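# Fully open the steel cabinet's bottom desk drawer

## Task

Slide the lowest drawer of the metal cabinet on the desk out to its full extent. At the end it must stay open on its own, not held there by the robot. No tool or other loose item may reach the floor, and the robot must neither topple nor finish leaning.

## Robot and tools

ROBOT. A Rainbow Robotics RB-Y1. Its base has two drive wheels and two rear casters, is 0.66 m long and 0.58 m wide, and its front edge sits 0.10 m ahead of the drive axle. It cannot drive sideways. A folding leg and chest form the torso (joints torso_squat_rad, torso_shift_rad, torso_pitch_rad, torso_yaw_rad). There are two seven-joint arms with parallel grippers, each rated for 3 kg, and a head with pan and tilt. Cameras: head_camera, left_wrist_camera, right_wrist_camera. Loose objects may occasionally get a small random shove.

FRAMES. Base frame: origin on the floor midway between the drive wheels, x forward, y left, z up. The results give chest, left_hand and right_hand in this frame. A hand point lies between its finger pads; the fingers point along its -z axis and close along its x axis. The printed hand position can be off, more so when the arm reaches far. Odometry frame: the base frame as it was at scene start. base_odometry only counts wheel rotation, so slip shows up as travel. Its heading runs -3.142 to 3.142, positive to the left.

execute_actions. Arguments: "actions", a list holding one action or none (none just reports state and images), and "cameras", a list of camera names or "all" (omitted or null means all; [] means no images). An action may contain:
- "base": exactly one key. translate_m is a relative drive straight ahead in metres, -3 to 3, forward positive. rotate_rad is a relative turn on the spot in radians, -3.2 to 3.2, counter-clockwise (left) positive. Either counts from where the last reported state placed the base.
- "joints": one dictionary for the whole robot, mapping joint names to absolute targets (radians; grippers in metres of pad opening). Ranges: torso_squat_rad 0 to 1.2 (bigger lowers a level chest); torso_shift_rad -0.3 to 0.6 (positive pushes hips forward); torso_pitch_rad -0.2 to 1.4 (positive leans forward); torso_yaw_rad -1.5 to 1.5 (positive left). Shoulder pitch -2.356 to 2.356 (0 hanging, negative raises forward). left_shoulder_roll_rad 0 to 3.141, right_shoulder_roll_rad -3.141 to 0 (both lift the arm outward). Shoulder yaw -2.094 to 2.094, elbow -2.617 to 0.01 (negative bends), forearm roll -3.141 to 3.141, wrist pitch -1.57 to 1.919 (negative tips the hand forward), hand roll -2.705 to 2.705, gripper 0 to 0.1. Yaw and roll signs are the same for both arms. head_pan_rad -0.523 to 0.523, head_tilt_rad -0.35 to 1.57 (positive looks down). Done tolerance is ±0.02 rad, ±0.004 m for grippers.
- "speeds": caps for this action only, translate_m 0.05 to 0.4 m/s, rotate_rad 0.1 to 1.509 rad/s; the defaults are the maxima. A base move that would need more than 8.667 s is rejected.
- "min_time_s": 0.1 to 8, a floor on how long each arm or head motion takes.
All motions start together; no action exceeds 15 s. Top joint speeds: arms 1 rad/s (forearm roll, wrist, hand roll 1.5), head 1.5, squat and pitch 0.3, shift 0.15, yaw 0.6, grippers 0.1 m/s. Combined torso limits: squat+shift <= 1.52; squat-shift+pitch <= 1.57; shift+0.5pitch-0.4squat <= 0.7; shift+0.3pitch-0.5squat <= 0.39; breaking one leaves the torso short and off_target. A joint you do not name may keep pursuing an earlier target. Any unknown key or value outside its range makes the call rejected with no motion.

wait: "seconds" 0 to 10; commands nothing and returns state and images. zoom_image: "camera" and "region" [x0, y0, x1, y1] in pixels of that camera's latest full image, top-left origin, at most 504 by 504. read_manual: optional "section", only "licences"; moves nothing. finished_scene: "scene" number; closes the scene permanently and reports success.

RESULTS. base_status and joint_status describe the last accepted action: "done" (for the base, wheels turned the commanded amount, slip included), "off_target", "limit_stop_at_<name>", "contact_stop" (arm or torso hit something firm), "time_out", "stopped_with_arm" (torso halted because an arm hit), "limit_stop_at_own_body" (halted just before self contact; move the arm and body apart). After any of these stops the joint keeps its current spot, and a contact_stop, time_out or stopped_with_arm halts every joint of that group (torso, left arm, right arm). "joint command not followed" plus a "cause:" line means a collision check held back an arm's targets; those joints read "not_followed" and may be retried later. on_its_own lists uncommanded parts; its "held at" is a target, not a position. A reported stop cancels the remaining calls in the same reply. MOTOR HOT appears at 65 °C; at 80 °C an OVER-TEMPERATURE FAULT brakes the robot (keys say limit_stop_at_motor_heat) and you must resend targets. A torque fault freezes everything for 10 s.

CAUTIONS. While you think, the robot keeps its last command. After a contact stop, first retreat the arms in their own action, then the torso. Exception: if both hands hold one object and the torso contact-stops right away with nothing blocking, resend every arm joint at its current reading, then the torso. To grip, command an opening at least 0.005 m under the object's width; off_target is then expected. The base does not stop on collision and may keep pushing; the bent leg can jut past the front edge, and a leg pressed into furniture can shove the robot backward unseen by odometry. Never let the arms, hands or fingers strike or squeeze each other. Avoid heavy loads far forward, which can tip the robot. Do not knock items off the desk, drop things or slam the drawer.

Each tool is called after ">>>" by a JSON object that holds its "fn" and its "kwargs".

## Session

I'll start by looking at the current state and images.

>>> {"fn": "execute_actions", "kwargs": {"actions": []}}

Scene clock: 0.00 s.
base_odometry: x=+0.000 y=+0.000 heading=+0.000 (m, m, rad; odometry frame)
base_status: not commanded
joint_positions: torso_squat_rad=+0.350 torso_shift_rad=+0.000 torso_pitch_rad=-0.001 torso_yaw_rad=+0.001 left_shoulder_pitch_rad=-0.027 left_shoulder_roll_rad=+0.052 left_shoulder_yaw_rad=+0.011 left_elbow_rad=-0.198 left_forearm_roll_rad=+0.033 left_wrist_pitch_rad=-0.023 left_hand_roll_rad=-0.005 left_gripper_m=+0.100 right_shoulder_pitch_rad=+0.029 right_shoulder_roll_rad=+0.003 right_shoulder_yaw_rad=-0.013 right_elbow_rad=-0.201 right_forearm_roll_rad=-0.012 right_wrist_pitch_rad=-0.024 right_hand_roll_rad=-0.002 right_gripper_m=+0.100 head_pan_rad=-0.001 head_tilt_rad=+0.400
joint_status: not commanded
chest: x=-0.2283 y=+0.0004 z=+1.2474 quat_wxyz=(+1.000, +0.000, +0.000, +0.000) (m; base frame)
left_hand: x=-0.1071 y=+0.2601 z=+0.5734 quat_wxyz=(+0.992, +0.025, -0.124, +0.013) (m; base frame)
right_hand: x=-0.1453 y=-0.2191 z=+0.5671 quat_wxyz=(+0.995, +0.001, -0.099, -0.018) (m; base frame)
pictures: head_camera, left_wrist_camera, right_wrist_camera
Images, in order (width x height): head_camera 896x504, left_wrist_camera 644x364, right_wrist_camera 644x364.

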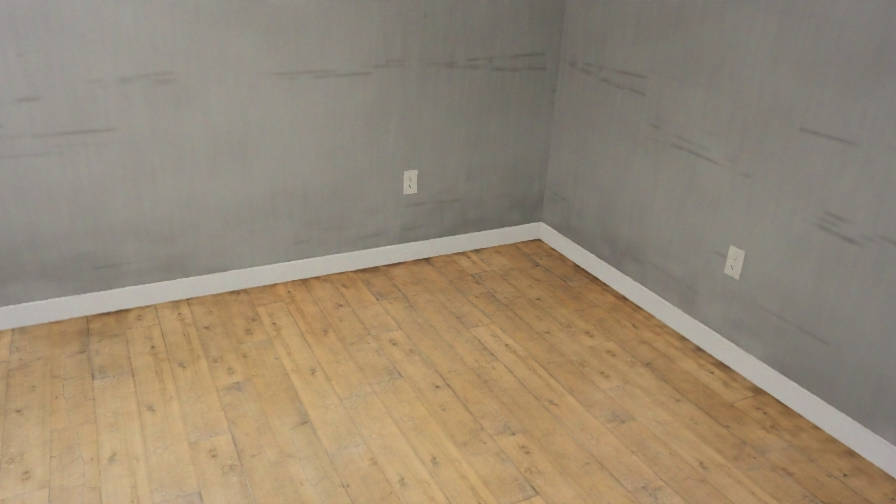

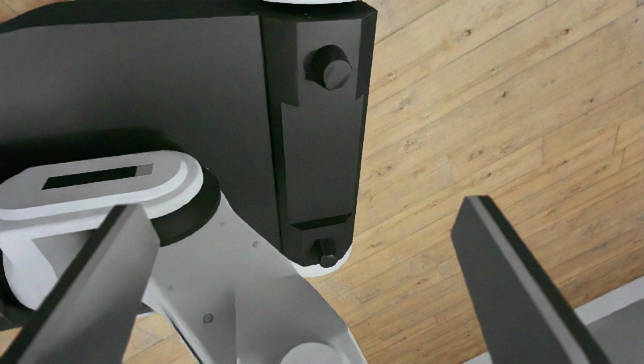

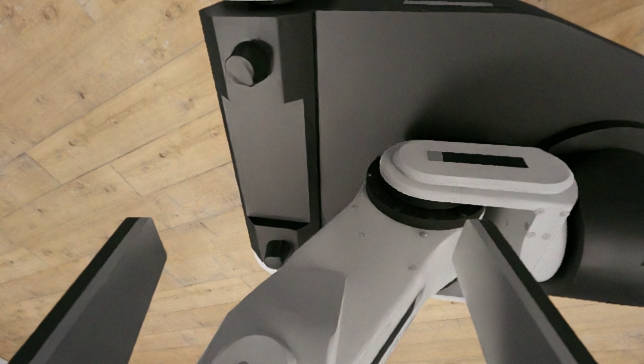

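>>> {"fn": "execute_actions", "kwargs": {"actions": [{"joints": {"head_pan_rad": 0.52, "head_tilt_rad": 0.3, "torso_yaw_rad": 0.9}}], "cameras": ["head_camera"]}}

Scene clock: 6.60 s.
base_odometry: x=+0.000 y=+0.000 heading=+0.000 (m, m, rad; odometry frame)
base_status: not commanded
joint_positions: torso_squat_rad=+0.350 torso_shift_rad=+0.000 torso_pitch_rad=-0.001 torso_yaw_rad=+0.777 left_shoulder_pitch_rad=-0.026 left_shoulder_roll_rad=+0.052 left_shoulder_yaw_rad=+0.011 left_elbow_rad=-0.198 left_forearm_roll_rad=+0.033 left_wrist_pitch_rad=-0.023 left_hand_roll_rad=-0.005 left_gripper_m=+0.100 right_shoulder_pitch_rad=+0.029 right_shoulder_roll_rad=+0.003 right_shoulder_yaw_rad=-0.013 right_elbow_rad=-0.201 right_forearm_roll_rad=-0.012 right_wrist_pitch_rad=-0.024 right_hand_roll_rad=-0.002 right_gripper_m=+0.100 head_pan_rad=+0.520 head_tilt_rad=+0.300
joint_status: torso_yaw_rad limit_stop_at_own_body (moved +0.777 of +0.899); the others done
on_its_own: torso_yaw_rad is held at +0.777, not at your +0.900, since a limit_stop_at_own_body
chest: x=-0.2283 y=+0.0004 z=+1.2474 quat_wxyz=(+0.925, +0.000, +0.000, +0.379) (m; base frame)
left_hand: x=-0.3238 y=+0.2701 z=+0.5732 quat_wxyz=(+0.913, +0.069, -0.105, +0.388) (m; base frame)
right_hand: x=-0.0147 y=-0.0980 z=+0.5673 quat_wxyz=(+0.928, +0.038, -0.091, +0.360) (m; base frame)
pictures: head_camera
Images, in order (width x height): head_camera 896x504.

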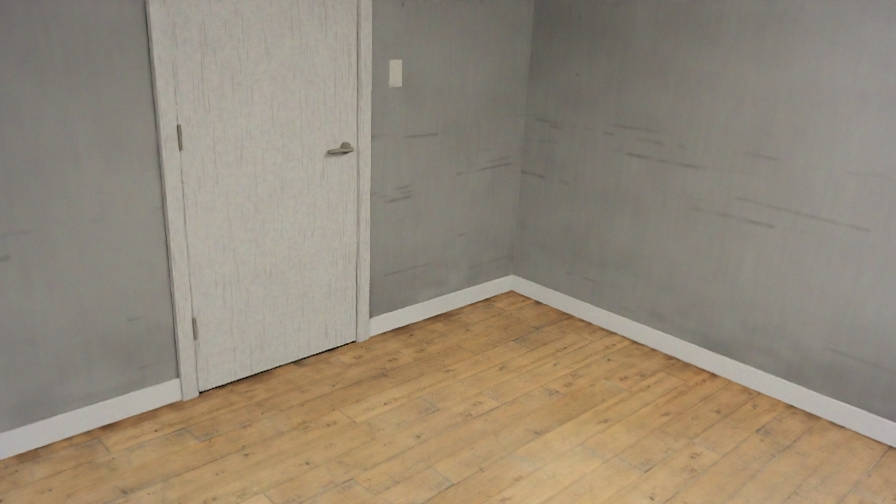

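>>> {"fn": "execute_actions", "kwargs": {"actions": [{"base": {"rotate_rad": 1.4}}], "cameras": ["head_camera"]}}

Scene clock: 12.10 s.
base_odometry: x=+0.000 y=+0.000 heading=+1.399 (m, m, rad; odometry frame)
base_status: done
joint_positions: torso_squat_rad=+0.350 torso_shift_rad=+0.000 torso_pitch_rad=-0.001 torso_yaw_rad=+0.777 left_shoulder_pitch_rad=-0.026 left_shoulder_roll_rad=+0.052 left_shoulder_yaw_rad=+0.011 left_elbow_rad=-0.198 left_forearm_roll_rad=+0.033 left_wrist_pitch_rad=-0.023 left_hand_roll_rad=-0.005 left_gripper_m=+0.100 right_shoulder_pitch_rad=+0.029 right_shoulder_roll_rad=+0.003 right_shoulder_yaw_rad=-0.013 right_elbow_rad=-0.201 right_forearm_roll_rad=-0.012 right_wrist_pitch_rad=-0.024 right_hand_roll_rad=-0.002 right_gripper_m=+0.100 head_pan_rad=+0.520 head_tilt_rad=+0.300
joint_status: not commanded
on_its_own: torso_yaw_rad is held at +0.777, not at your +0.900, since a limit_stop_at_own_body
chest: x=-0.2284 y=+0.0004 z=+1.2474 quat_wxyz=(+0.925, +0.000, +0.000, +0.379) (m; base frame)
left_hand: x=-0.3237 y=+0.2702 z=+0.5732 quat_wxyz=(+0.913, +0.069, -0.105, +0.388) (m; base frame)
right_hand: x=-0.0148 y=-0.0982 z=+0.5673 quat_wxyz=(+0.928, +0.038, -0.091, +0.360) (m; base frame)
pictures: head_camera
Images, in order (width x height): head_camera 896x504.

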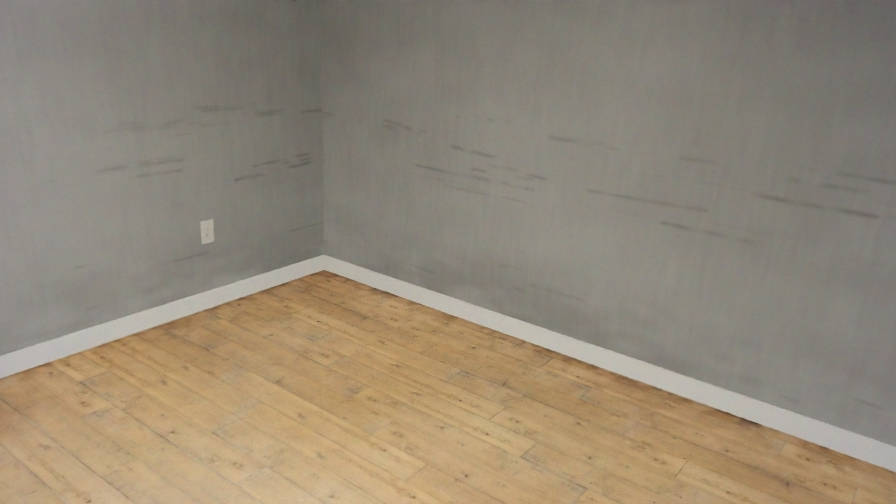

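>>> {"fn": "execute_actions", "kwargs": {"actions": [{"base": {"rotate_rad": 2.8}, "joints": {"torso_yaw_rad": 0.0, "head_pan_rad": 0.2, "head_tilt_rad": 0.4}}], "cameras": ["head_camera"]}}

Scene clock: 21.73 s.
base_odometry: x=+0.000 y=+0.000 heading=-2.084 (m, m, rad; odometry frame)
base_status: done
joint_positions: torso_squat_rad=+0.350 torso_shift_rad=+0.000 torso_pitch_rad=-0.001 torso_yaw_rad=+0.000 left_shoulder_pitch_rad=-0.027 left_shoulder_roll_rad=+0.052 left_shoulder_yaw_rad=+0.011 left_elbow_rad=-0.198 left_forearm_roll_rad=+0.033 left_wrist_pitch_rad=-0.023 left_hand_roll_rad=-0.005 left_gripper_m=+0.100 right_shoulder_pitch_rad=+0.029 right_shoulder_roll_rad=+0.003 right_shoulder_yaw_rad=-0.013 right_elbow_rad=-0.201 right_forearm_roll_rad=-0.012 right_wrist_pitch_rad=-0.024 right_hand_roll_rad=-0.002 right_gripper_m=+0.100 head_pan_rad=+0.200 head_tilt_rad=+0.400
joint_status: all done
chest: x=-0.2284 y=+0.0004 z=+1.2474 quat_wxyz=(+1.000, +0.000, +0.000, +0.000) (m; base frame)
left_hand: x=-0.1068 y=+0.2600 z=+0.5734 quat_wxyz=(+0.992, +0.024, -0.124, +0.013) (m; base frame)
right_hand: x=-0.1456 y=-0.2193 z=+0.5671 quat_wxyz=(+0.995, +0.001, -0.099, -0.019) (m; base frame)
pictures: head_camera
Images, in order (width x height): head_camera 896x504.

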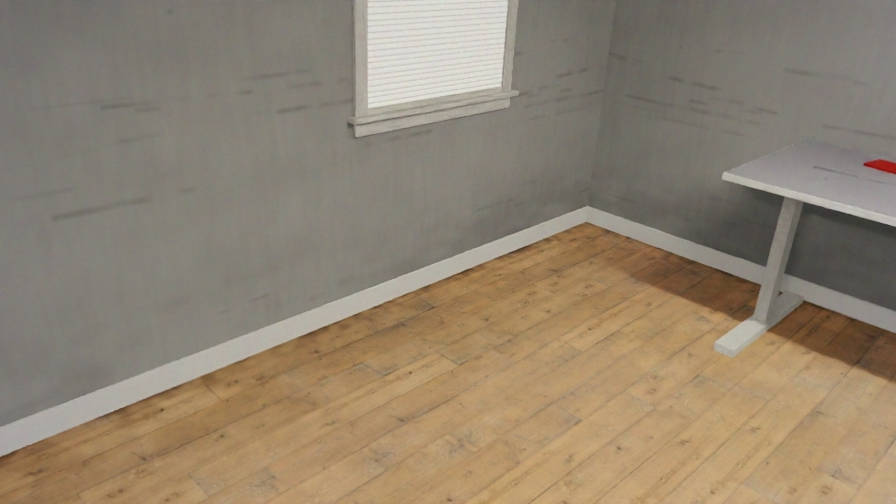

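The desk is to the right. I'll pan the head toward it.

>>> {"fn": "execute_actions", "kwargs": {"actions": [{"joints": {"head_pan_rad": -0.5, "head_tilt_rad": 0.35}}], "cameras": ["head_camera"]}}

Scene clock: 24.43 s.
base_odometry: x=+0.000 y=+0.000 heading=-2.084 (m, m, rad; odometry frame)
base_status: not commanded
joint_positions: torso_squat_rad=+0.350 torso_shift_rad=+0.000 torso_pitch_rad=-0.001 torso_yaw_rad=+0.000 left_shoulder_pitch_rad=-0.027 left_shoulder_roll_rad=+0.052 left_shoulder_yaw_rad=+0.011 left_elbow_rad=-0.198 left_forearm_roll_rad=+0.033 left_wrist_pitch_rad=-0.023 left_hand_roll_rad=-0.005 left_gripper_m=+0.100 right_shoulder_pitch_rad=+0.029 right_shoulder_roll_rad=+0.003 right_shoulder_yaw_rad=-0.013 right_elbow_rad=-0.201 right_forearm_roll_rad=-0.012 right_wrist_pitch_rad=-0.024 right_hand_roll_rad=-0.002 right_gripper_m=+0.100 head_pan_rad=-0.500 head_tilt_rad=+0.350
joint_status: all done
chest: x=-0.2284 y=+0.0004 z=+1.2474 quat_wxyz=(+1.000, +0.000, +0.000, +0.000) (m; base frame)
left_hand: x=-0.1068 y=+0.2600 z=+0.5734 quat_wxyz=(+0.992, +0.024, -0.124, +0.013) (m; base frame)
right_hand: x=-0.1456 y=-0.2193 z=+0.5671 quat_wxyz=(+0.995, +0.001, -0.099, -0.019) (m; base frame)
pictures: head_camera
Images, in order (width x height): head_camera 896x504.

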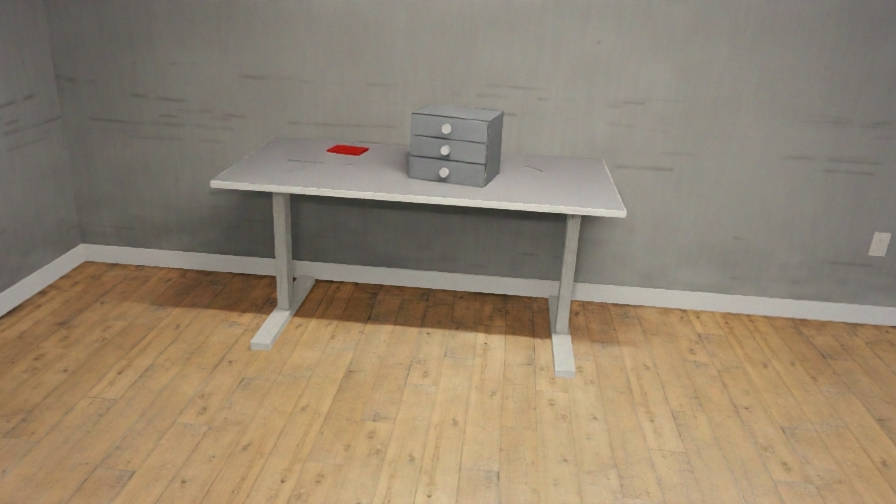

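>>> {"fn": "zoom_image", "kwargs": {"camera": "head_camera", "region": [200, 80, 640, 240]}}

Region (200, 80, 640, 240) of head_camera's 896x504 image, scaled by 1.145, with more detail than that image has; it fills the top 183 rows of this view, and the rest is white.

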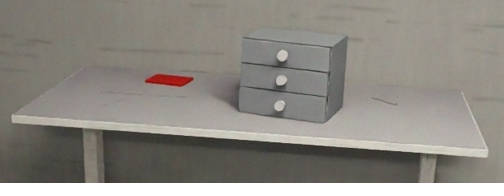

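>>> {"fn": "execute_actions", "kwargs": {"actions": [{"base": {"rotate_rad": -0.48}, "joints": {"head_pan_rad": 0.0, "head_tilt_rad": 0.4, "torso_squat_rad": 0.7}}], "cameras": []}}

>>> {"fn": "execute_actions", "kwargs": {"actions": [{"base": {"translate_m": 1.5}, "joints": {"head_pan_rad": -0.05, "head_tilt_rad": 0.4}}], "cameras": ["head_camera"]}}

Scene clock: 79.53 s.
base_odometry: x=+0.000 y=+0.000 heading=-2.563 (m, m, rad; odometry frame)
base_status: done
joint_positions: torso_squat_rad=+0.700 torso_shift_rad=+0.000 torso_pitch_rad=-0.001 torso_yaw_rad=+0.000 left_shoulder_pitch_rad=-0.027 left_shoulder_roll_rad=+0.052 left_shoulder_yaw_rad=+0.011 left_elbow_rad=-0.198 left_forearm_roll_rad=+0.033 left_wrist_pitch_rad=-0.023 left_hand_roll_rad=-0.005 left_gripper_m=+0.100 right_shoulder_pitch_rad=+0.029 right_shoulder_roll_rad=+0.003 right_shoulder_yaw_rad=-0.013 right_elbow_rad=-0.201 right_forearm_roll_rad=-0.012 right_wrist_pitch_rad=-0.024 right_hand_roll_rad=-0.002 right_gripper_m=+0.100 head_pan_rad=+0.000 head_tilt_rad=+0.400
joint_status: all done
chest: x=-0.2284 y=+0.0003 z=+1.1253 quat_wxyz=(+1.000, +0.000, +0.000, +0.000) (m; base frame)
left_hand: x=-0.1068 y=+0.2599 z=+0.4513 quat_wxyz=(+0.992, +0.024, -0.124, +0.013) (m; base frame)
right_hand: x=-0.1455 y=-0.2193 z=+0.4450 quat_wxyz=(+0.995, +0.001, -0.099, -0.019) (m; base frame)
pictures: none
No camera images: the call's "cameras" was empty. Leave "cameras" out to get every camera's image.

Scene clock: 84.63 s.
base_odometry: x=-1.256 y=-0.821 heading=-2.563 (m, m, rad; odometry frame)
base_status: done
joint_positions: torso_squat_rad=+0.700 torso_shift_rad=+0.000 torso_pitch_rad=-0.001 torso_yaw_rad=+0.000 left_shoulder_pitch_rad=-0.027 left_shoulder_roll_rad=+0.052 left_shoulder_yaw_rad=+0.011 left_elbow_rad=-0.198 left_forearm_roll_rad=+0.033 left_wrist_pitch_rad=-0.023 left_hand_roll_rad=-0.005 left_gripper_m=+0.100 right_shoulder_pitch_rad=+0.029 right_shoulder_roll_rad=+0.003 right_shoulder_yaw_rad=-0.013 right_elbow_rad=-0.201 right_forearm_roll_rad=-0.012 right_wrist_pitch_rad=-0.024 right_hand_roll_rad=-0.002 right_gripper_m=+0.100 head_pan_rad=-0.050 head_tilt_rad=+0.400
joint_status: all done
chest: x=-0.2283 y=+0.0003 z=+1.1253 quat_wxyz=(+1.000, +0.000, +0.000, +0.000) (m; base frame)
left_hand: x=-0.1068 y=+0.2599 z=+0.4513 quat_wxyz=(+0.992, +0.024, -0.124, +0.013) (m; base frame)
right_hand: x=-0.1454 y=-0.2193 z=+0.4450 quat_wxyz=(+0.995, +0.001, -0.099, -0.019) (m; base frame)
pictures: head_camera
Images, in order (width x height): head_camera 896x504.

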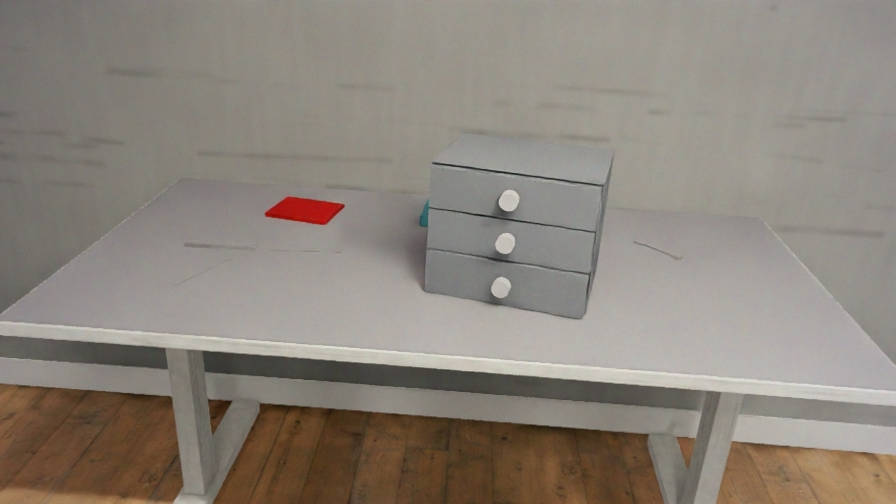

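>>> {"fn": "zoom_image", "kwargs": {"camera": "head_camera", "region": [400, 120, 640, 340]}}

Region (400, 120, 640, 340) of head_camera's 896x504 image, scaled by 2.100, with more detail than that image has; it fills the top 462 rows of this view, and the rest is white.

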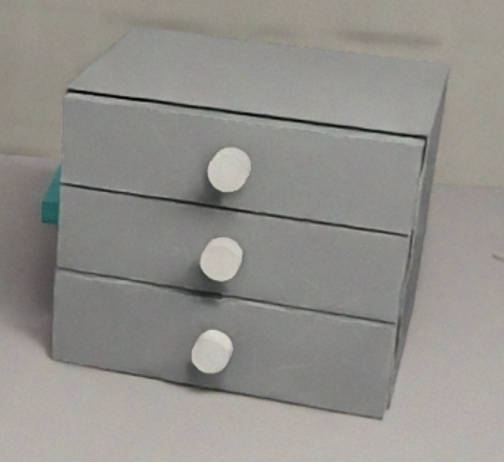

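>>> {"fn": "execute_actions", "kwargs": {"actions": [{"base": {"rotate_rad": -0.325}, "joints": {"head_pan_rad": 0.15, "head_tilt_rad": 0.6, "torso_squat_rad": 0.66, "torso_yaw_rad": -0.08, "left_shoulder_pitch_rad": -0.189, "left_shoulder_roll_rad": 0.006, "left_shoulder_yaw_rad": 0.064, "left_elbow_rad": -1.275, "left_forearm_roll_rad": 0.0, "left_wrist_pitch_rad": 0.332, "left_hand_roll_rad": -1.571, "left_gripper_m": 0.08}}], "cameras": []}}

>>> {"fn": "execute_actions", "kwargs": {"actions": [{"base": {"translate_m": 0.5}}], "cameras": ["head_camera", "left_wrist_camera"]}}

Scene clock: 191.90 s.
base_odometry: x=-1.256 y=-0.821 heading=-2.887 (m, m, rad; odometry frame)
base_status: done
joint_positions: torso_squat_rad=+0.660 torso_shift_rad=+0.000 torso_pitch_rad=-0.001 torso_yaw_rad=-0.080 left_shoulder_pitch_rad=-0.189 left_shoulder_roll_rad=+0.006 left_shoulder_yaw_rad=+0.064 left_elbow_rad=-1.275 left_forearm_roll_rad=+0.000 left_wrist_pitch_rad=+0.332 left_hand_roll_rad=-1.571 left_gripper_m=+0.080 right_shoulder_pitch_rad=+0.029 right_shoulder_roll_rad=+0.003 right_shoulder_yaw_rad=-0.013 right_elbow_rad=-0.201 right_forearm_roll_rad=-0.012 right_wrist_pitch_rad=-0.024 right_hand_roll_rad=-0.002 right_gripper_m=+0.100 head_pan_rad=+0.150 head_tilt_rad=+0.600
joint_status: all done
chest: x=-0.2283 y=+0.0004 z=+1.1429 quat_wxyz=(+0.999, +0.000, +0.000, -0.040) (m; base frame)
left_hand: x=+0.3254 y=+0.1766 z=+0.7961 quat_wxyz=(+0.574, +0.361, -0.391, -0.623) (m; base frame)
right_hand: x=-0.1633 y=-0.2251 z=+0.4626 quat_wxyz=(+0.993, -0.003, -0.099, -0.058) (m; base frame)
pictures: none
No camera images: the call's "cameras" was empty. Leave "cameras" out to get every camera's image.

Scene clock: 194.67 s.
base_odometry: x=-1.740 y=-0.946 heading=-2.888 (m, m, rad; odometry frame)
base_status: done
joint_positions: torso_squat_rad=+0.660 torso_shift_rad=+0.000 torso_pitch_rad=-0.001 torso_yaw_rad=-0.080 left_shoulder_pitch_rad=-0.189 left_shoulder_roll_rad=+0.006 left_shoulder_yaw_rad=+0.064 left_elbow_rad=-1.275 left_forearm_roll_rad=+0.000 left_wrist_pitch_rad=+0.332 left_hand_roll_rad=-1.571 left_gripper_m=+0.080 right_shoulder_pitch_rad=+0.029 right_shoulder_roll_rad=+0.003 right_shoulder_yaw_rad=-0.013 right_elbow_rad=-0.201 right_forearm_roll_rad=-0.012 right_wrist_pitch_rad=-0.024 right_hand_roll_rad=-0.002 right_gripper_m=+0.100 head_pan_rad=+0.150 head_tilt_rad=+0.600
joint_status: not commanded
chest: x=-0.2283 y=+0.0004 z=+1.1429 quat_wxyz=(+0.999, +0.000, +0.000, -0.040) (m; base frame)
left_hand: x=+0.3254 y=+0.1766 z=+0.7961 quat_wxyz=(+0.574, +0.361, -0.391, -0.623) (m; base frame)
right_hand: x=-0.1632 y=-0.2251 z=+0.4626 quat_wxyz=(+0.993, -0.003, -0.099, -0.058) (m; base frame)
pictures: head_camera, left_wrist_camera
Images, in order (width x height): head_camera 896x504, left_wrist_camera 644x364.

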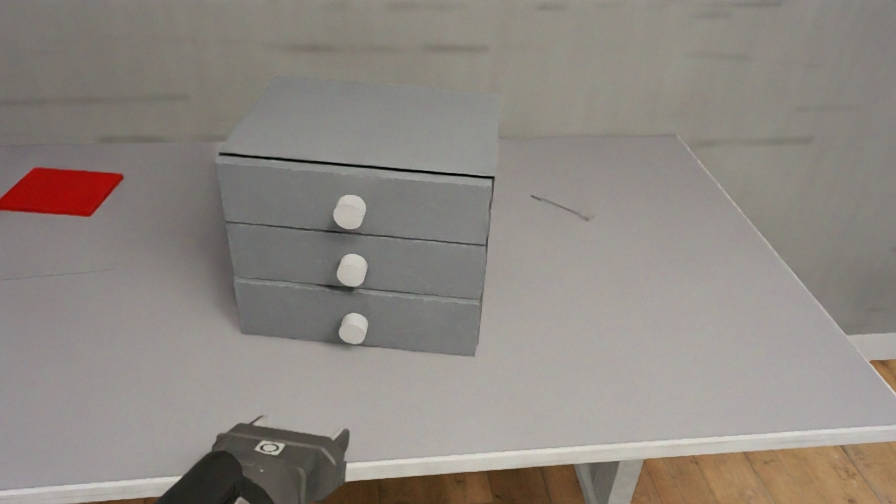

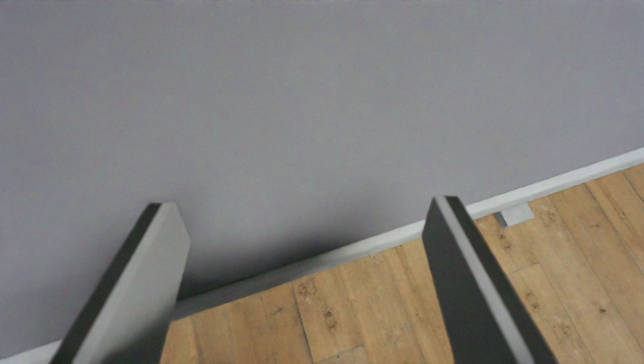

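>>> {"fn": "zoom_image", "kwargs": {"camera": "head_camera", "region": [180, 260, 500, 504]}}

Region (180, 260, 500, 504) of head_camera's 896x504 image, scaled by 1.575, with more detail than that image has; it fills the top 384 rows of this view, and the rest is white.

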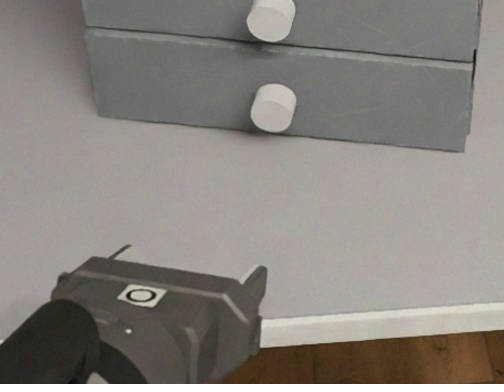

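>>> {"fn": "execute_actions", "kwargs": {"actions": [{"base": {"translate_m": 0.1}, "joints": {"torso_yaw_rad": -0.105, "head_pan_rad": 0.3, "head_tilt_rad": 0.7}}], "cameras": ["head_camera", "left_wrist_camera"]}}

Scene clock: 213.47 s.
base_odometry: x=-1.837 y=-0.971 heading=-2.888 (m, m, rad; odometry frame)
base_status: done
joint_positions: torso_squat_rad=+0.660 torso_shift_rad=+0.000 torso_pitch_rad=-0.001 torso_yaw_rad=-0.105 left_shoulder_pitch_rad=-0.189 left_shoulder_roll_rad=+0.006 left_shoulder_yaw_rad=+0.064 left_elbow_rad=-1.275 left_forearm_roll_rad=+0.000 left_wrist_pitch_rad=+0.332 left_hand_roll_rad=-1.571 left_gripper_m=+0.080 right_shoulder_pitch_rad=+0.029 right_shoulder_roll_rad=+0.003 right_shoulder_yaw_rad=-0.013 right_elbow_rad=-0.201 right_forearm_roll_rad=-0.012 right_wrist_pitch_rad=-0.024 right_hand_roll_rad=-0.002 right_gripper_m=+0.100 head_pan_rad=+0.300 head_tilt_rad=+0.700
joint_status: all done
chest: x=-0.2283 y=+0.0004 z=+1.1429 quat_wxyz=(+0.999, +0.000, +0.000, -0.052) (m; base frame)
left_hand: x=+0.3296 y=+0.1627 z=+0.7961 quat_wxyz=(+0.566, +0.356, -0.395, -0.630) (m; base frame)
right_hand: x=-0.1688 y=-0.2267 z=+0.4626 quat_wxyz=(+0.993, -0.004, -0.099, -0.071) (m; base frame)
pictures: head_camera, left_wrist_camera
Images, in order (width x height): head_camera 896x504, left_wrist_camera 644x364.

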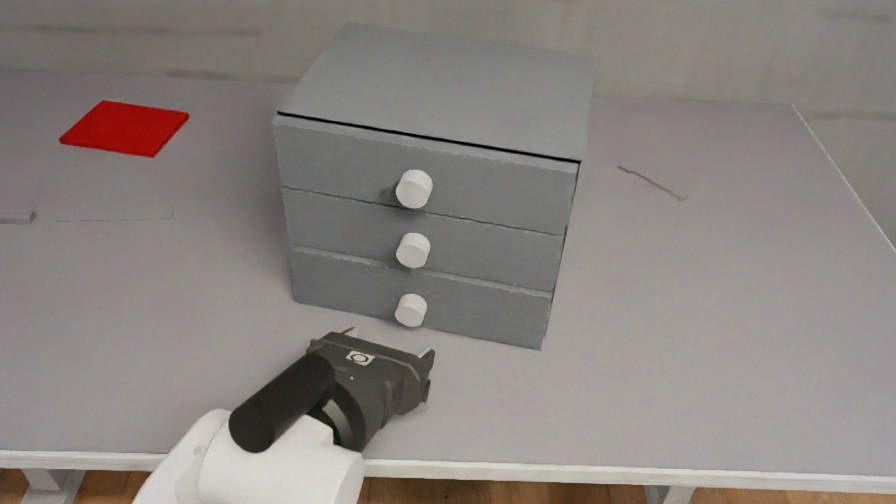

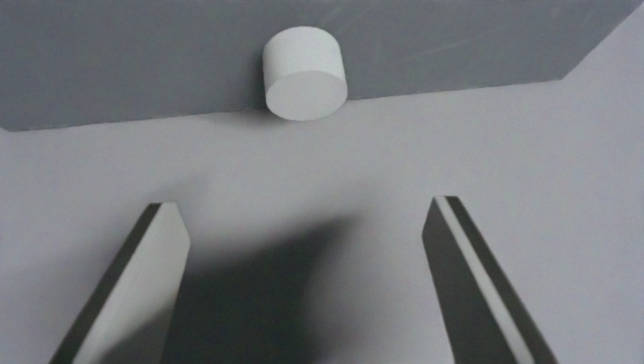

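>>> {"fn": "execute_actions", "kwargs": {"actions": [{"base": {"translate_m": 0.06}, "joints": {"torso_squat_rad": 0.68, "left_gripper_m": 0.06}}], "cameras": ["head_camera", "left_wrist_camera"]}}

Scene clock: 236.00 s.
base_odometry: x=-1.895 y=-0.986 heading=-2.888 (m, m, rad; odometry frame)
base_status: done
joint_positions: torso_squat_rad=+0.680 torso_shift_rad=+0.000 torso_pitch_rad=-0.001 torso_yaw_rad=-0.105 left_shoulder_pitch_rad=-0.189 left_shoulder_roll_rad=+0.006 left_shoulder_yaw_rad=+0.064 left_elbow_rad=-1.275 left_forearm_roll_rad=+0.000 left_wrist_pitch_rad=+0.332 left_hand_roll_rad=-1.571 left_gripper_m=+0.060 right_shoulder_pitch_rad=+0.029 right_shoulder_roll_rad=+0.003 right_shoulder_yaw_rad=-0.013 right_elbow_rad=-0.201 right_forearm_roll_rad=-0.012 right_wrist_pitch_rad=-0.024 right_hand_roll_rad=-0.002 right_gripper_m=+0.100 head_pan_rad=+0.300 head_tilt_rad=+0.700
joint_status: all done
chest: x=-0.2282 y=+0.0004 z=+1.1342 quat_wxyz=(+0.999, +0.000, +0.000, -0.052) (m; base frame)
left_hand: x=+0.3297 y=+0.1627 z=+0.7873 quat_wxyz=(+0.566, +0.356, -0.395, -0.630) (m; base frame)
right_hand: x=-0.1688 y=-0.2267 z=+0.4540 quat_wxyz=(+0.993, -0.004, -0.099, -0.071) (m; base frame)
pictures: head_camera, left_wrist_camera
Images, in order (width x height): head_camera 896x504, left_wrist_camera 644x364.

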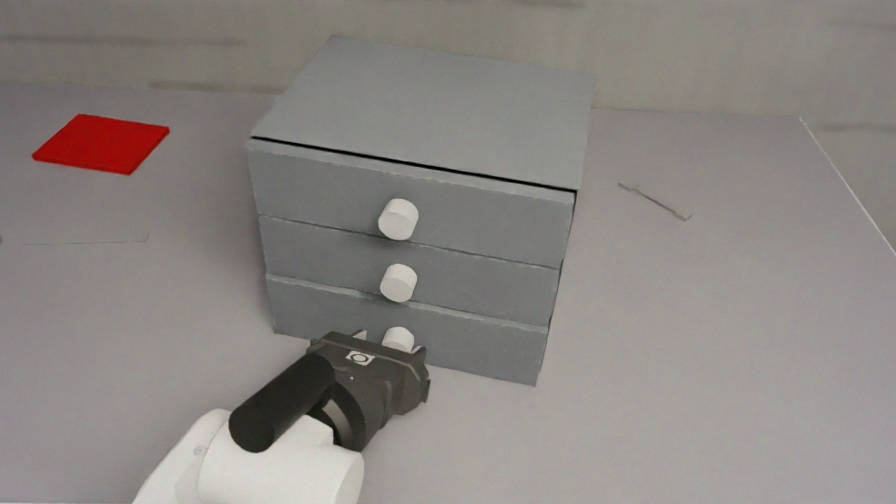

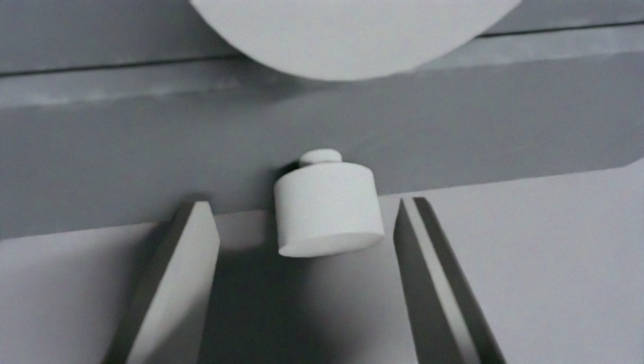

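>>> {"fn": "execute_actions", "kwargs": {"actions": [{"base": {"translate_m": 0.014}, "joints": {"torso_squat_rad": 0.70, "torso_yaw_rad": -0.121}}], "cameras": ["head_camera", "left_wrist_camera"]}}

Scene clock: 248.03 s.
base_odometry: x=-1.908 y=-0.990 heading=-2.888 (m, m, rad; odometry frame)
base_status: done
joint_positions: torso_squat_rad=+0.700 torso_shift_rad=+0.000 torso_pitch_rad=-0.001 torso_yaw_rad=-0.121 left_shoulder_pitch_rad=-0.188 left_shoulder_roll_rad=+0.006 left_shoulder_yaw_rad=+0.064 left_elbow_rad=-1.275 left_forearm_roll_rad=+0.000 left_wrist_pitch_rad=+0.332 left_hand_roll_rad=-1.571 left_gripper_m=+0.060 right_shoulder_pitch_rad=+0.029 right_shoulder_roll_rad=+0.003 right_shoulder_yaw_rad=-0.013 right_elbow_rad=-0.201 right_forearm_roll_rad=-0.012 right_wrist_pitch_rad=-0.024 right_hand_roll_rad=-0.002 right_gripper_m=+0.100 head_pan_rad=+0.300 head_tilt_rad=+0.700
joint_status: all done
chest: x=-0.2283 y=+0.0004 z=+1.1253 quat_wxyz=(+0.998, +0.000, +0.000, -0.060) (m; base frame)
left_hand: x=+0.3318 y=+0.1540 z=+0.7781 quat_wxyz=(+0.561, +0.353, -0.398, -0.634) (m; base frame)
right_hand: x=-0.1724 y=-0.2276 z=+0.4450 quat_wxyz=(+0.992, -0.005, -0.099, -0.079) (m; base frame)
pictures: head_camera, left_wrist_camera
Images, in order (width x height): head_camera 896x504, left_wrist_camera 644x364.

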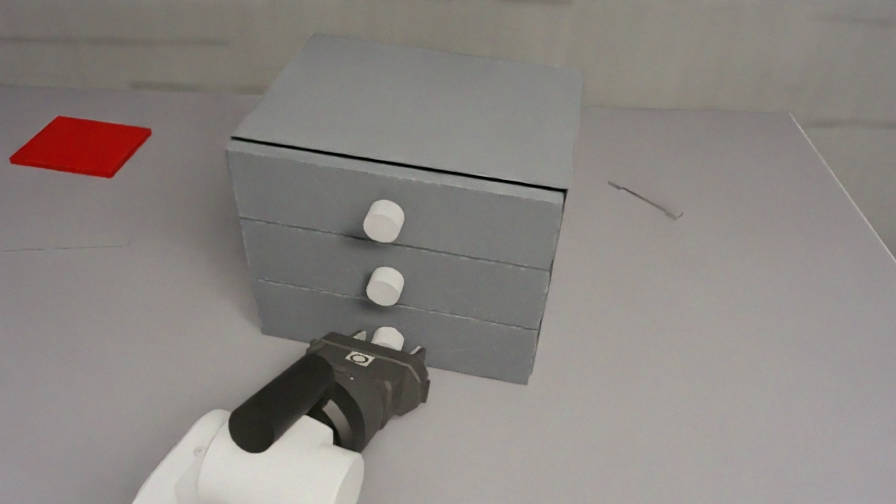

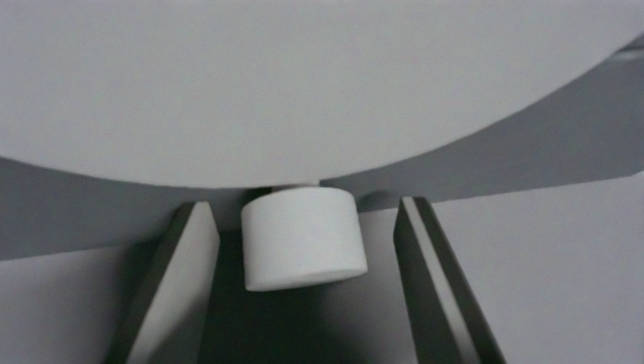

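>>> {"fn": "execute_actions", "kwargs": {"actions": [{"joints": {"left_gripper_m": 0.02}}], "cameras": ["left_wrist_camera"]}}

Scene clock: 250.83 s.
base_odometry: x=-1.908 y=-0.990 heading=-2.889 (m, m, rad; odometry frame)
base_status: not commanded
joint_positions: torso_squat_rad=+0.700 torso_shift_rad=+0.000 torso_pitch_rad=-0.001 torso_yaw_rad=-0.121 left_shoulder_pitch_rad=-0.189 left_shoulder_roll_rad=+0.006 left_shoulder_yaw_rad=+0.064 left_elbow_rad=-1.275 left_forearm_roll_rad=+0.000 left_wrist_pitch_rad=+0.332 left_hand_roll_rad=-1.571 left_gripper_m=+0.032 right_shoulder_pitch_rad=+0.029 right_shoulder_roll_rad=+0.003 right_shoulder_yaw_rad=-0.013 right_elbow_rad=-0.201 right_forearm_roll_rad=-0.012 right_wrist_pitch_rad=-0.024 right_hand_roll_rad=-0.002 right_gripper_m=+0.100 head_pan_rad=+0.300 head_tilt_rad=+0.700
joint_status: left_gripper_m off_target (ended at +0.032, target +0.020)
chest: x=-0.2283 y=+0.0004 z=+1.1253 quat_wxyz=(+0.998, +0.000, +0.000, -0.060) (m; base frame)
left_hand: x=+0.3320 y=+0.1541 z=+0.7782 quat_wxyz=(+0.561, +0.353, -0.398, -0.634) (m; base frame)
right_hand: x=-0.1725 y=-0.2276 z=+0.4450 quat_wxyz=(+0.992, -0.005, -0.099, -0.079) (m; base frame)
pictures: left_wrist_camera
Images, in order (width x height): left_wrist_camera 644x364.

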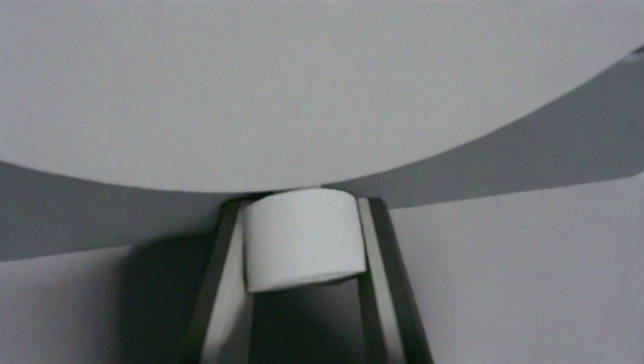

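>>> {"fn": "execute_actions", "kwargs": {"actions": [{"base": {"translate_m": -0.1}, "speeds": {"translate_m": 0.1}}], "cameras": ["head_camera", "left_wrist_camera"]}}

Scene clock: 255.00 s.
base_odometry: x=-1.811 y=-0.965 heading=-2.887 (m, m, rad; odometry frame)
base_status: done
joint_positions: torso_squat_rad=+0.700 torso_shift_rad=+0.000 torso_pitch_rad=-0.001 torso_yaw_rad=-0.121 left_shoulder_pitch_rad=-0.188 left_shoulder_roll_rad=+0.007 left_shoulder_yaw_rad=+0.065 left_elbow_rad=-1.275 left_forearm_roll_rad=+0.000 left_wrist_pitch_rad=+0.332 left_hand_roll_rad=-1.571 left_gripper_m=+0.032 right_shoulder_pitch_rad=+0.029 right_shoulder_roll_rad=+0.003 right_shoulder_yaw_rad=-0.013 right_elbow_rad=-0.201 right_forearm_roll_rad=-0.012 right_wrist_pitch_rad=-0.024 right_hand_roll_rad=-0.002 right_gripper_m=+0.100 head_pan_rad=+0.300 head_tilt_rad=+0.700
joint_status: not commanded
chest: x=-0.2284 y=+0.0004 z=+1.1253 quat_wxyz=(+0.998, +0.000, +0.000, -0.060) (m; base frame)
left_hand: x=+0.3320 y=+0.1548 z=+0.7782 quat_wxyz=(+0.562, +0.353, -0.397, -0.634) (m; base frame)
right_hand: x=-0.1725 y=-0.2276 z=+0.4450 quat_wxyz=(+0.992, -0.005, -0.099, -0.079) (m; base frame)
pictures: head_camera, left_wrist_camera
Images, in order (width x height): head_camera 896x504, left_wrist_camera 644x364.

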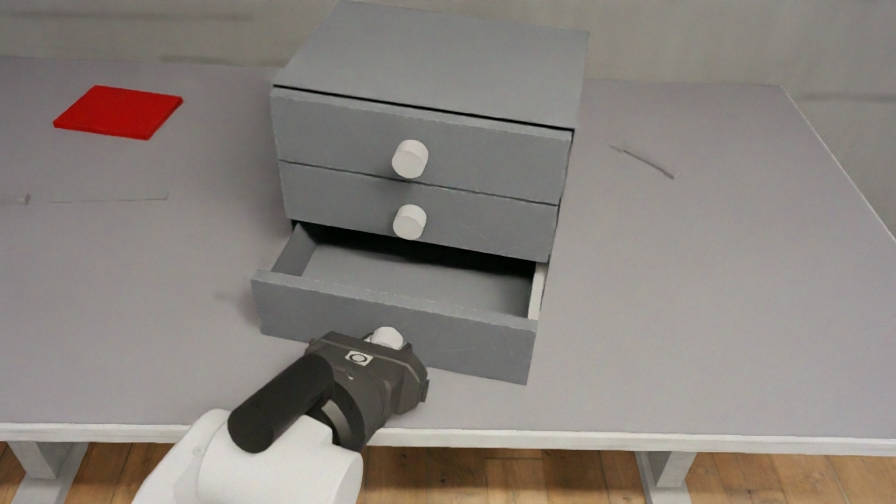

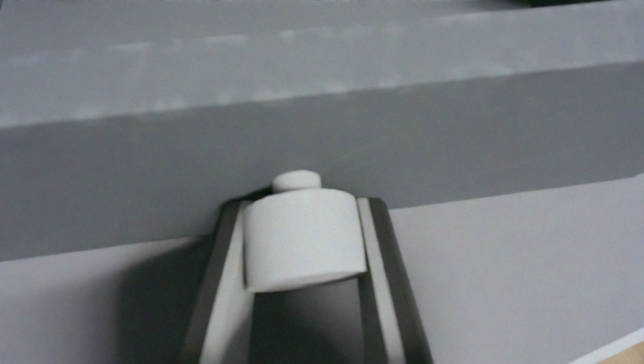

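>>> {"fn": "execute_actions", "kwargs": {"actions": [{"base": {"translate_m": -0.05}, "speeds": {"translate_m": 0.06}}], "cameras": ["head_camera", "left_wrist_camera"]}}

Scene clock: 258.33 s.
base_odometry: x=-1.763 y=-0.952 heading=-2.886 (m, m, rad; odometry frame)
base_status: done
joint_positions: torso_squat_rad=+0.700 torso_shift_rad=+0.000 torso_pitch_rad=-0.001 torso_yaw_rad=-0.121 left_shoulder_pitch_rad=-0.188 left_shoulder_roll_rad=+0.007 left_shoulder_yaw_rad=+0.065 left_elbow_rad=-1.275 left_forearm_roll_rad=+0.000 left_wrist_pitch_rad=+0.332 left_hand_roll_rad=-1.571 left_gripper_m=+0.032 right_shoulder_pitch_rad=+0.029 right_shoulder_roll_rad=+0.003 right_shoulder_yaw_rad=-0.013 right_elbow_rad=-0.201 right_forearm_roll_rad=-0.012 right_wrist_pitch_rad=-0.024 right_hand_roll_rad=-0.002 right_gripper_m=+0.100 head_pan_rad=+0.300 head_tilt_rad=+0.700
joint_status: not commanded
chest: x=-0.2284 y=+0.0004 z=+1.1253 quat_wxyz=(+0.998, +0.000, +0.000, -0.060) (m; base frame)
left_hand: x=+0.3320 y=+0.1550 z=+0.7782 quat_wxyz=(+0.562, +0.353, -0.397, -0.634) (m; base frame)
right_hand: x=-0.1725 y=-0.2276 z=+0.4450 quat_wxyz=(+0.992, -0.005, -0.099, -0.079) (m; base frame)
pictures: head_camera, left_wrist_camera
Images, in order (width x height): head_camera 896x504, left_wrist_camera 644x364.

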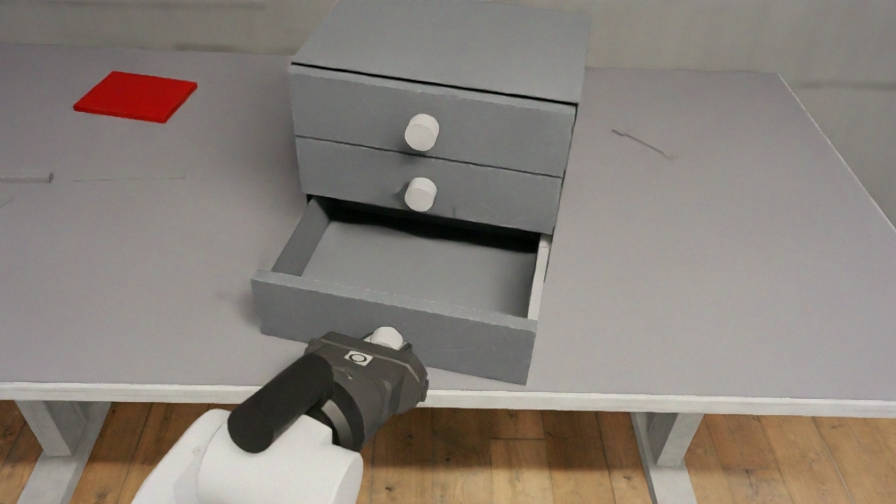

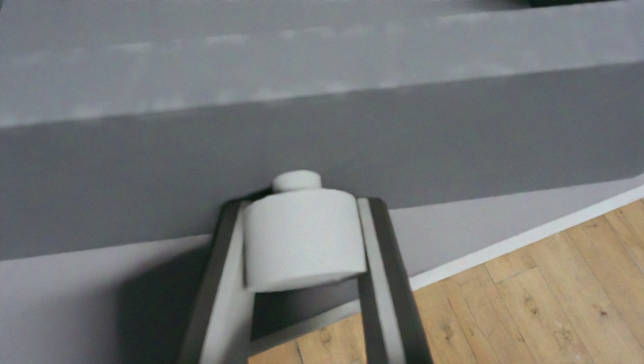

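>>> {"fn": "execute_actions", "kwargs": {"actions": [{"base": {"translate_m": -0.025}, "speeds": {"translate_m": 0.05}}], "cameras": ["head_camera", "left_wrist_camera"]}}

Scene clock: 261.10 s.
base_odometry: x=-1.739 y=-0.946 heading=-2.885 (m, m, rad; odometry frame)
base_status: done
joint_positions: torso_squat_rad=+0.700 torso_shift_rad=+0.000 torso_pitch_rad=-0.001 torso_yaw_rad=-0.121 left_shoulder_pitch_rad=-0.188 left_shoulder_roll_rad=+0.007 left_shoulder_yaw_rad=+0.065 left_elbow_rad=-1.275 left_forearm_roll_rad=+0.000 left_wrist_pitch_rad=+0.332 left_hand_roll_rad=-1.571 left_gripper_m=+0.032 right_shoulder_pitch_rad=+0.029 right_shoulder_roll_rad=+0.003 right_shoulder_yaw_rad=-0.013 right_elbow_rad=-0.201 right_forearm_roll_rad=-0.012 right_wrist_pitch_rad=-0.024 right_hand_roll_rad=-0.002 right_gripper_m=+0.100 head_pan_rad=+0.300 head_tilt_rad=+0.700
joint_status: not commanded
chest: x=-0.2284 y=+0.0004 z=+1.1253 quat_wxyz=(+0.998, +0.000, +0.000, -0.060) (m; base frame)
left_hand: x=+0.3320 y=+0.1550 z=+0.7782 quat_wxyz=(+0.562, +0.353, -0.397, -0.634) (m; base frame)
right_hand: x=-0.1725 y=-0.2276 z=+0.4450 quat_wxyz=(+0.992, -0.005, -0.099, -0.079) (m; base frame)
pictures: head_camera, left_wrist_camera
Images, in order (width x height): head_camera 896x504, left_wrist_camera 644x364.

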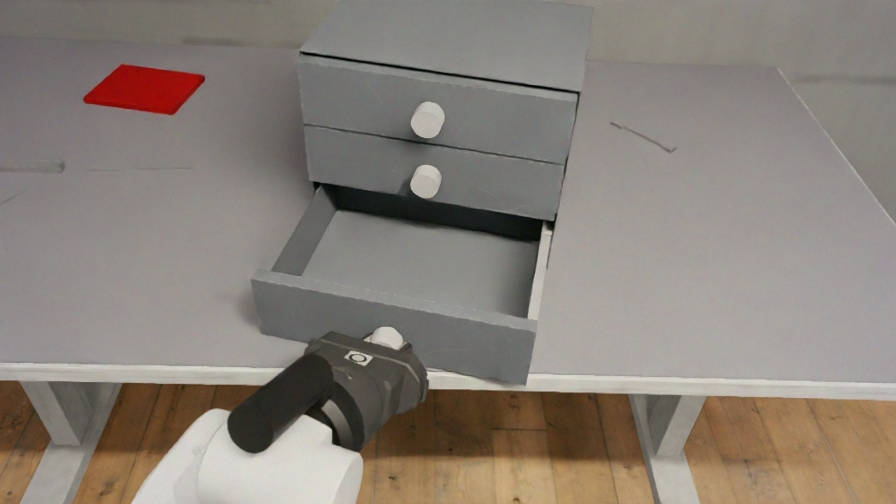

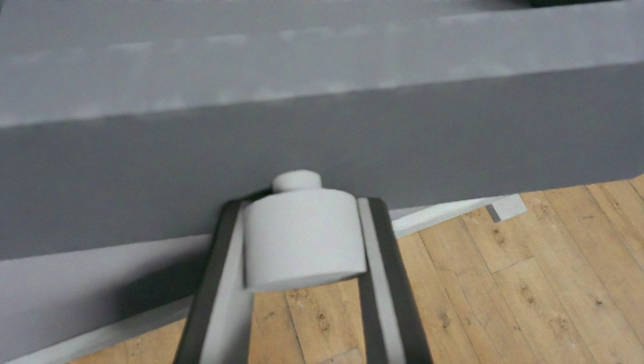

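>>> {"fn": "execute_actions", "kwargs": {"actions": [{"base": {"translate_m": -0.015}, "speeds": {"translate_m": 0.05}}], "cameras": ["head_camera", "left_wrist_camera"]}}

Scene clock: 263.40 s.
base_odometry: x=-1.724 y=-0.942 heading=-2.884 (m, m, rad; odometry frame)
base_status: done
joint_positions: torso_squat_rad=+0.700 torso_shift_rad=+0.000 torso_pitch_rad=-0.001 torso_yaw_rad=-0.121 left_shoulder_pitch_rad=-0.188 left_shoulder_roll_rad=+0.007 left_shoulder_yaw_rad=+0.065 left_elbow_rad=-1.275 left_forearm_roll_rad=+0.000 left_wrist_pitch_rad=+0.332 left_hand_roll_rad=-1.571 left_gripper_m=+0.032 right_shoulder_pitch_rad=+0.029 right_shoulder_roll_rad=+0.003 right_shoulder_yaw_rad=-0.013 right_elbow_rad=-0.201 right_forearm_roll_rad=-0.012 right_wrist_pitch_rad=-0.024 right_hand_roll_rad=-0.002 right_gripper_m=+0.100 head_pan_rad=+0.300 head_tilt_rad=+0.700
joint_status: not commanded
chest: x=-0.2283 y=+0.0004 z=+1.1253 quat_wxyz=(+0.998, +0.000, +0.000, -0.060) (m; base frame)
left_hand: x=+0.3320 y=+0.1550 z=+0.7782 quat_wxyz=(+0.562, +0.353, -0.397, -0.634) (m; base frame)
right_hand: x=-0.1726 y=-0.2276 z=+0.4450 quat_wxyz=(+0.992, -0.005, -0.099, -0.079) (m; base frame)
pictures: head_camera, left_wrist_camera
Images, in order (width x height): head_camera 896x504, left_wrist_camera 644x364.

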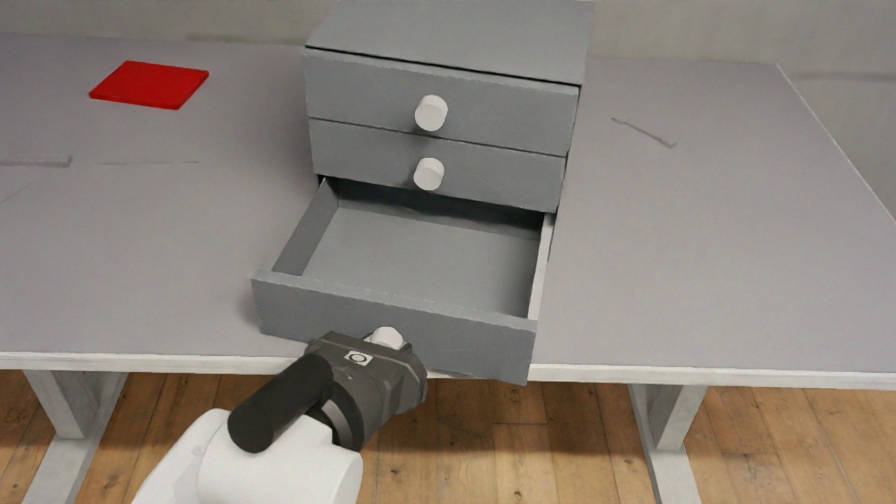

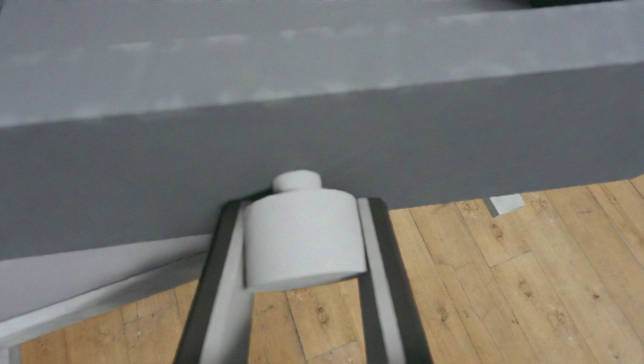

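>>> {"fn": "execute_actions", "kwargs": {"actions": [{"base": {"translate_m": -0.015}, "speeds": {"translate_m": 0.05}}], "cameras": ["head_camera", "left_wrist_camera"]}}

Scene clock: 268.80 s.
base_odometry: x=-1.710 y=-0.938 heading=-2.883 (m, m, rad; odometry frame)
base_status: done
joint_positions: torso_squat_rad=+0.700 torso_shift_rad=+0.000 torso_pitch_rad=-0.001 torso_yaw_rad=-0.121 left_shoulder_pitch_rad=-0.189 left_shoulder_roll_rad=+0.007 left_shoulder_yaw_rad=+0.065 left_elbow_rad=-1.275 left_forearm_roll_rad=+0.000 left_wrist_pitch_rad=+0.332 left_hand_roll_rad=-1.571 left_gripper_m=+0.032 right_shoulder_pitch_rad=+0.029 right_shoulder_roll_rad=+0.003 right_shoulder_yaw_rad=-0.013 right_elbow_rad=-0.201 right_forearm_roll_rad=-0.012 right_wrist_pitch_rad=-0.024 right_hand_roll_rad=-0.002 right_gripper_m=+0.100 head_pan_rad=+0.300 head_tilt_rad=+0.700
joint_status: not commanded
chest: x=-0.2282 y=+0.0004 z=+1.1253 quat_wxyz=(+0.998, +0.000, +0.000, -0.060) (m; base frame)
left_hand: x=+0.3326 y=+0.1553 z=+0.7787 quat_wxyz=(+0.561, +0.354, -0.398, -0.634) (m; base frame)
right_hand: x=-0.1726 y=-0.2276 z=+0.4450 quat_wxyz=(+0.992, -0.005, -0.099, -0.079) (m; base frame)
pictures: head_camera, left_wrist_camera
Images, in order (width x height): head_camera 896x504, left_wrist_camera 644x364.

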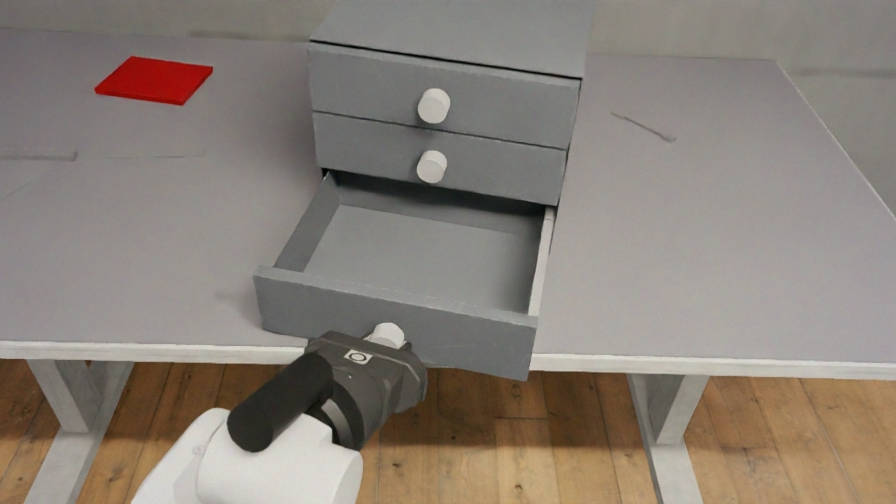

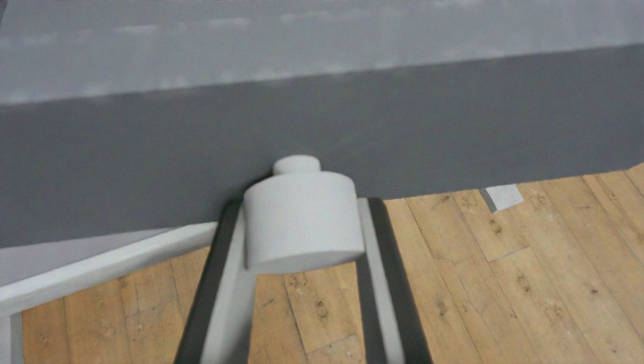

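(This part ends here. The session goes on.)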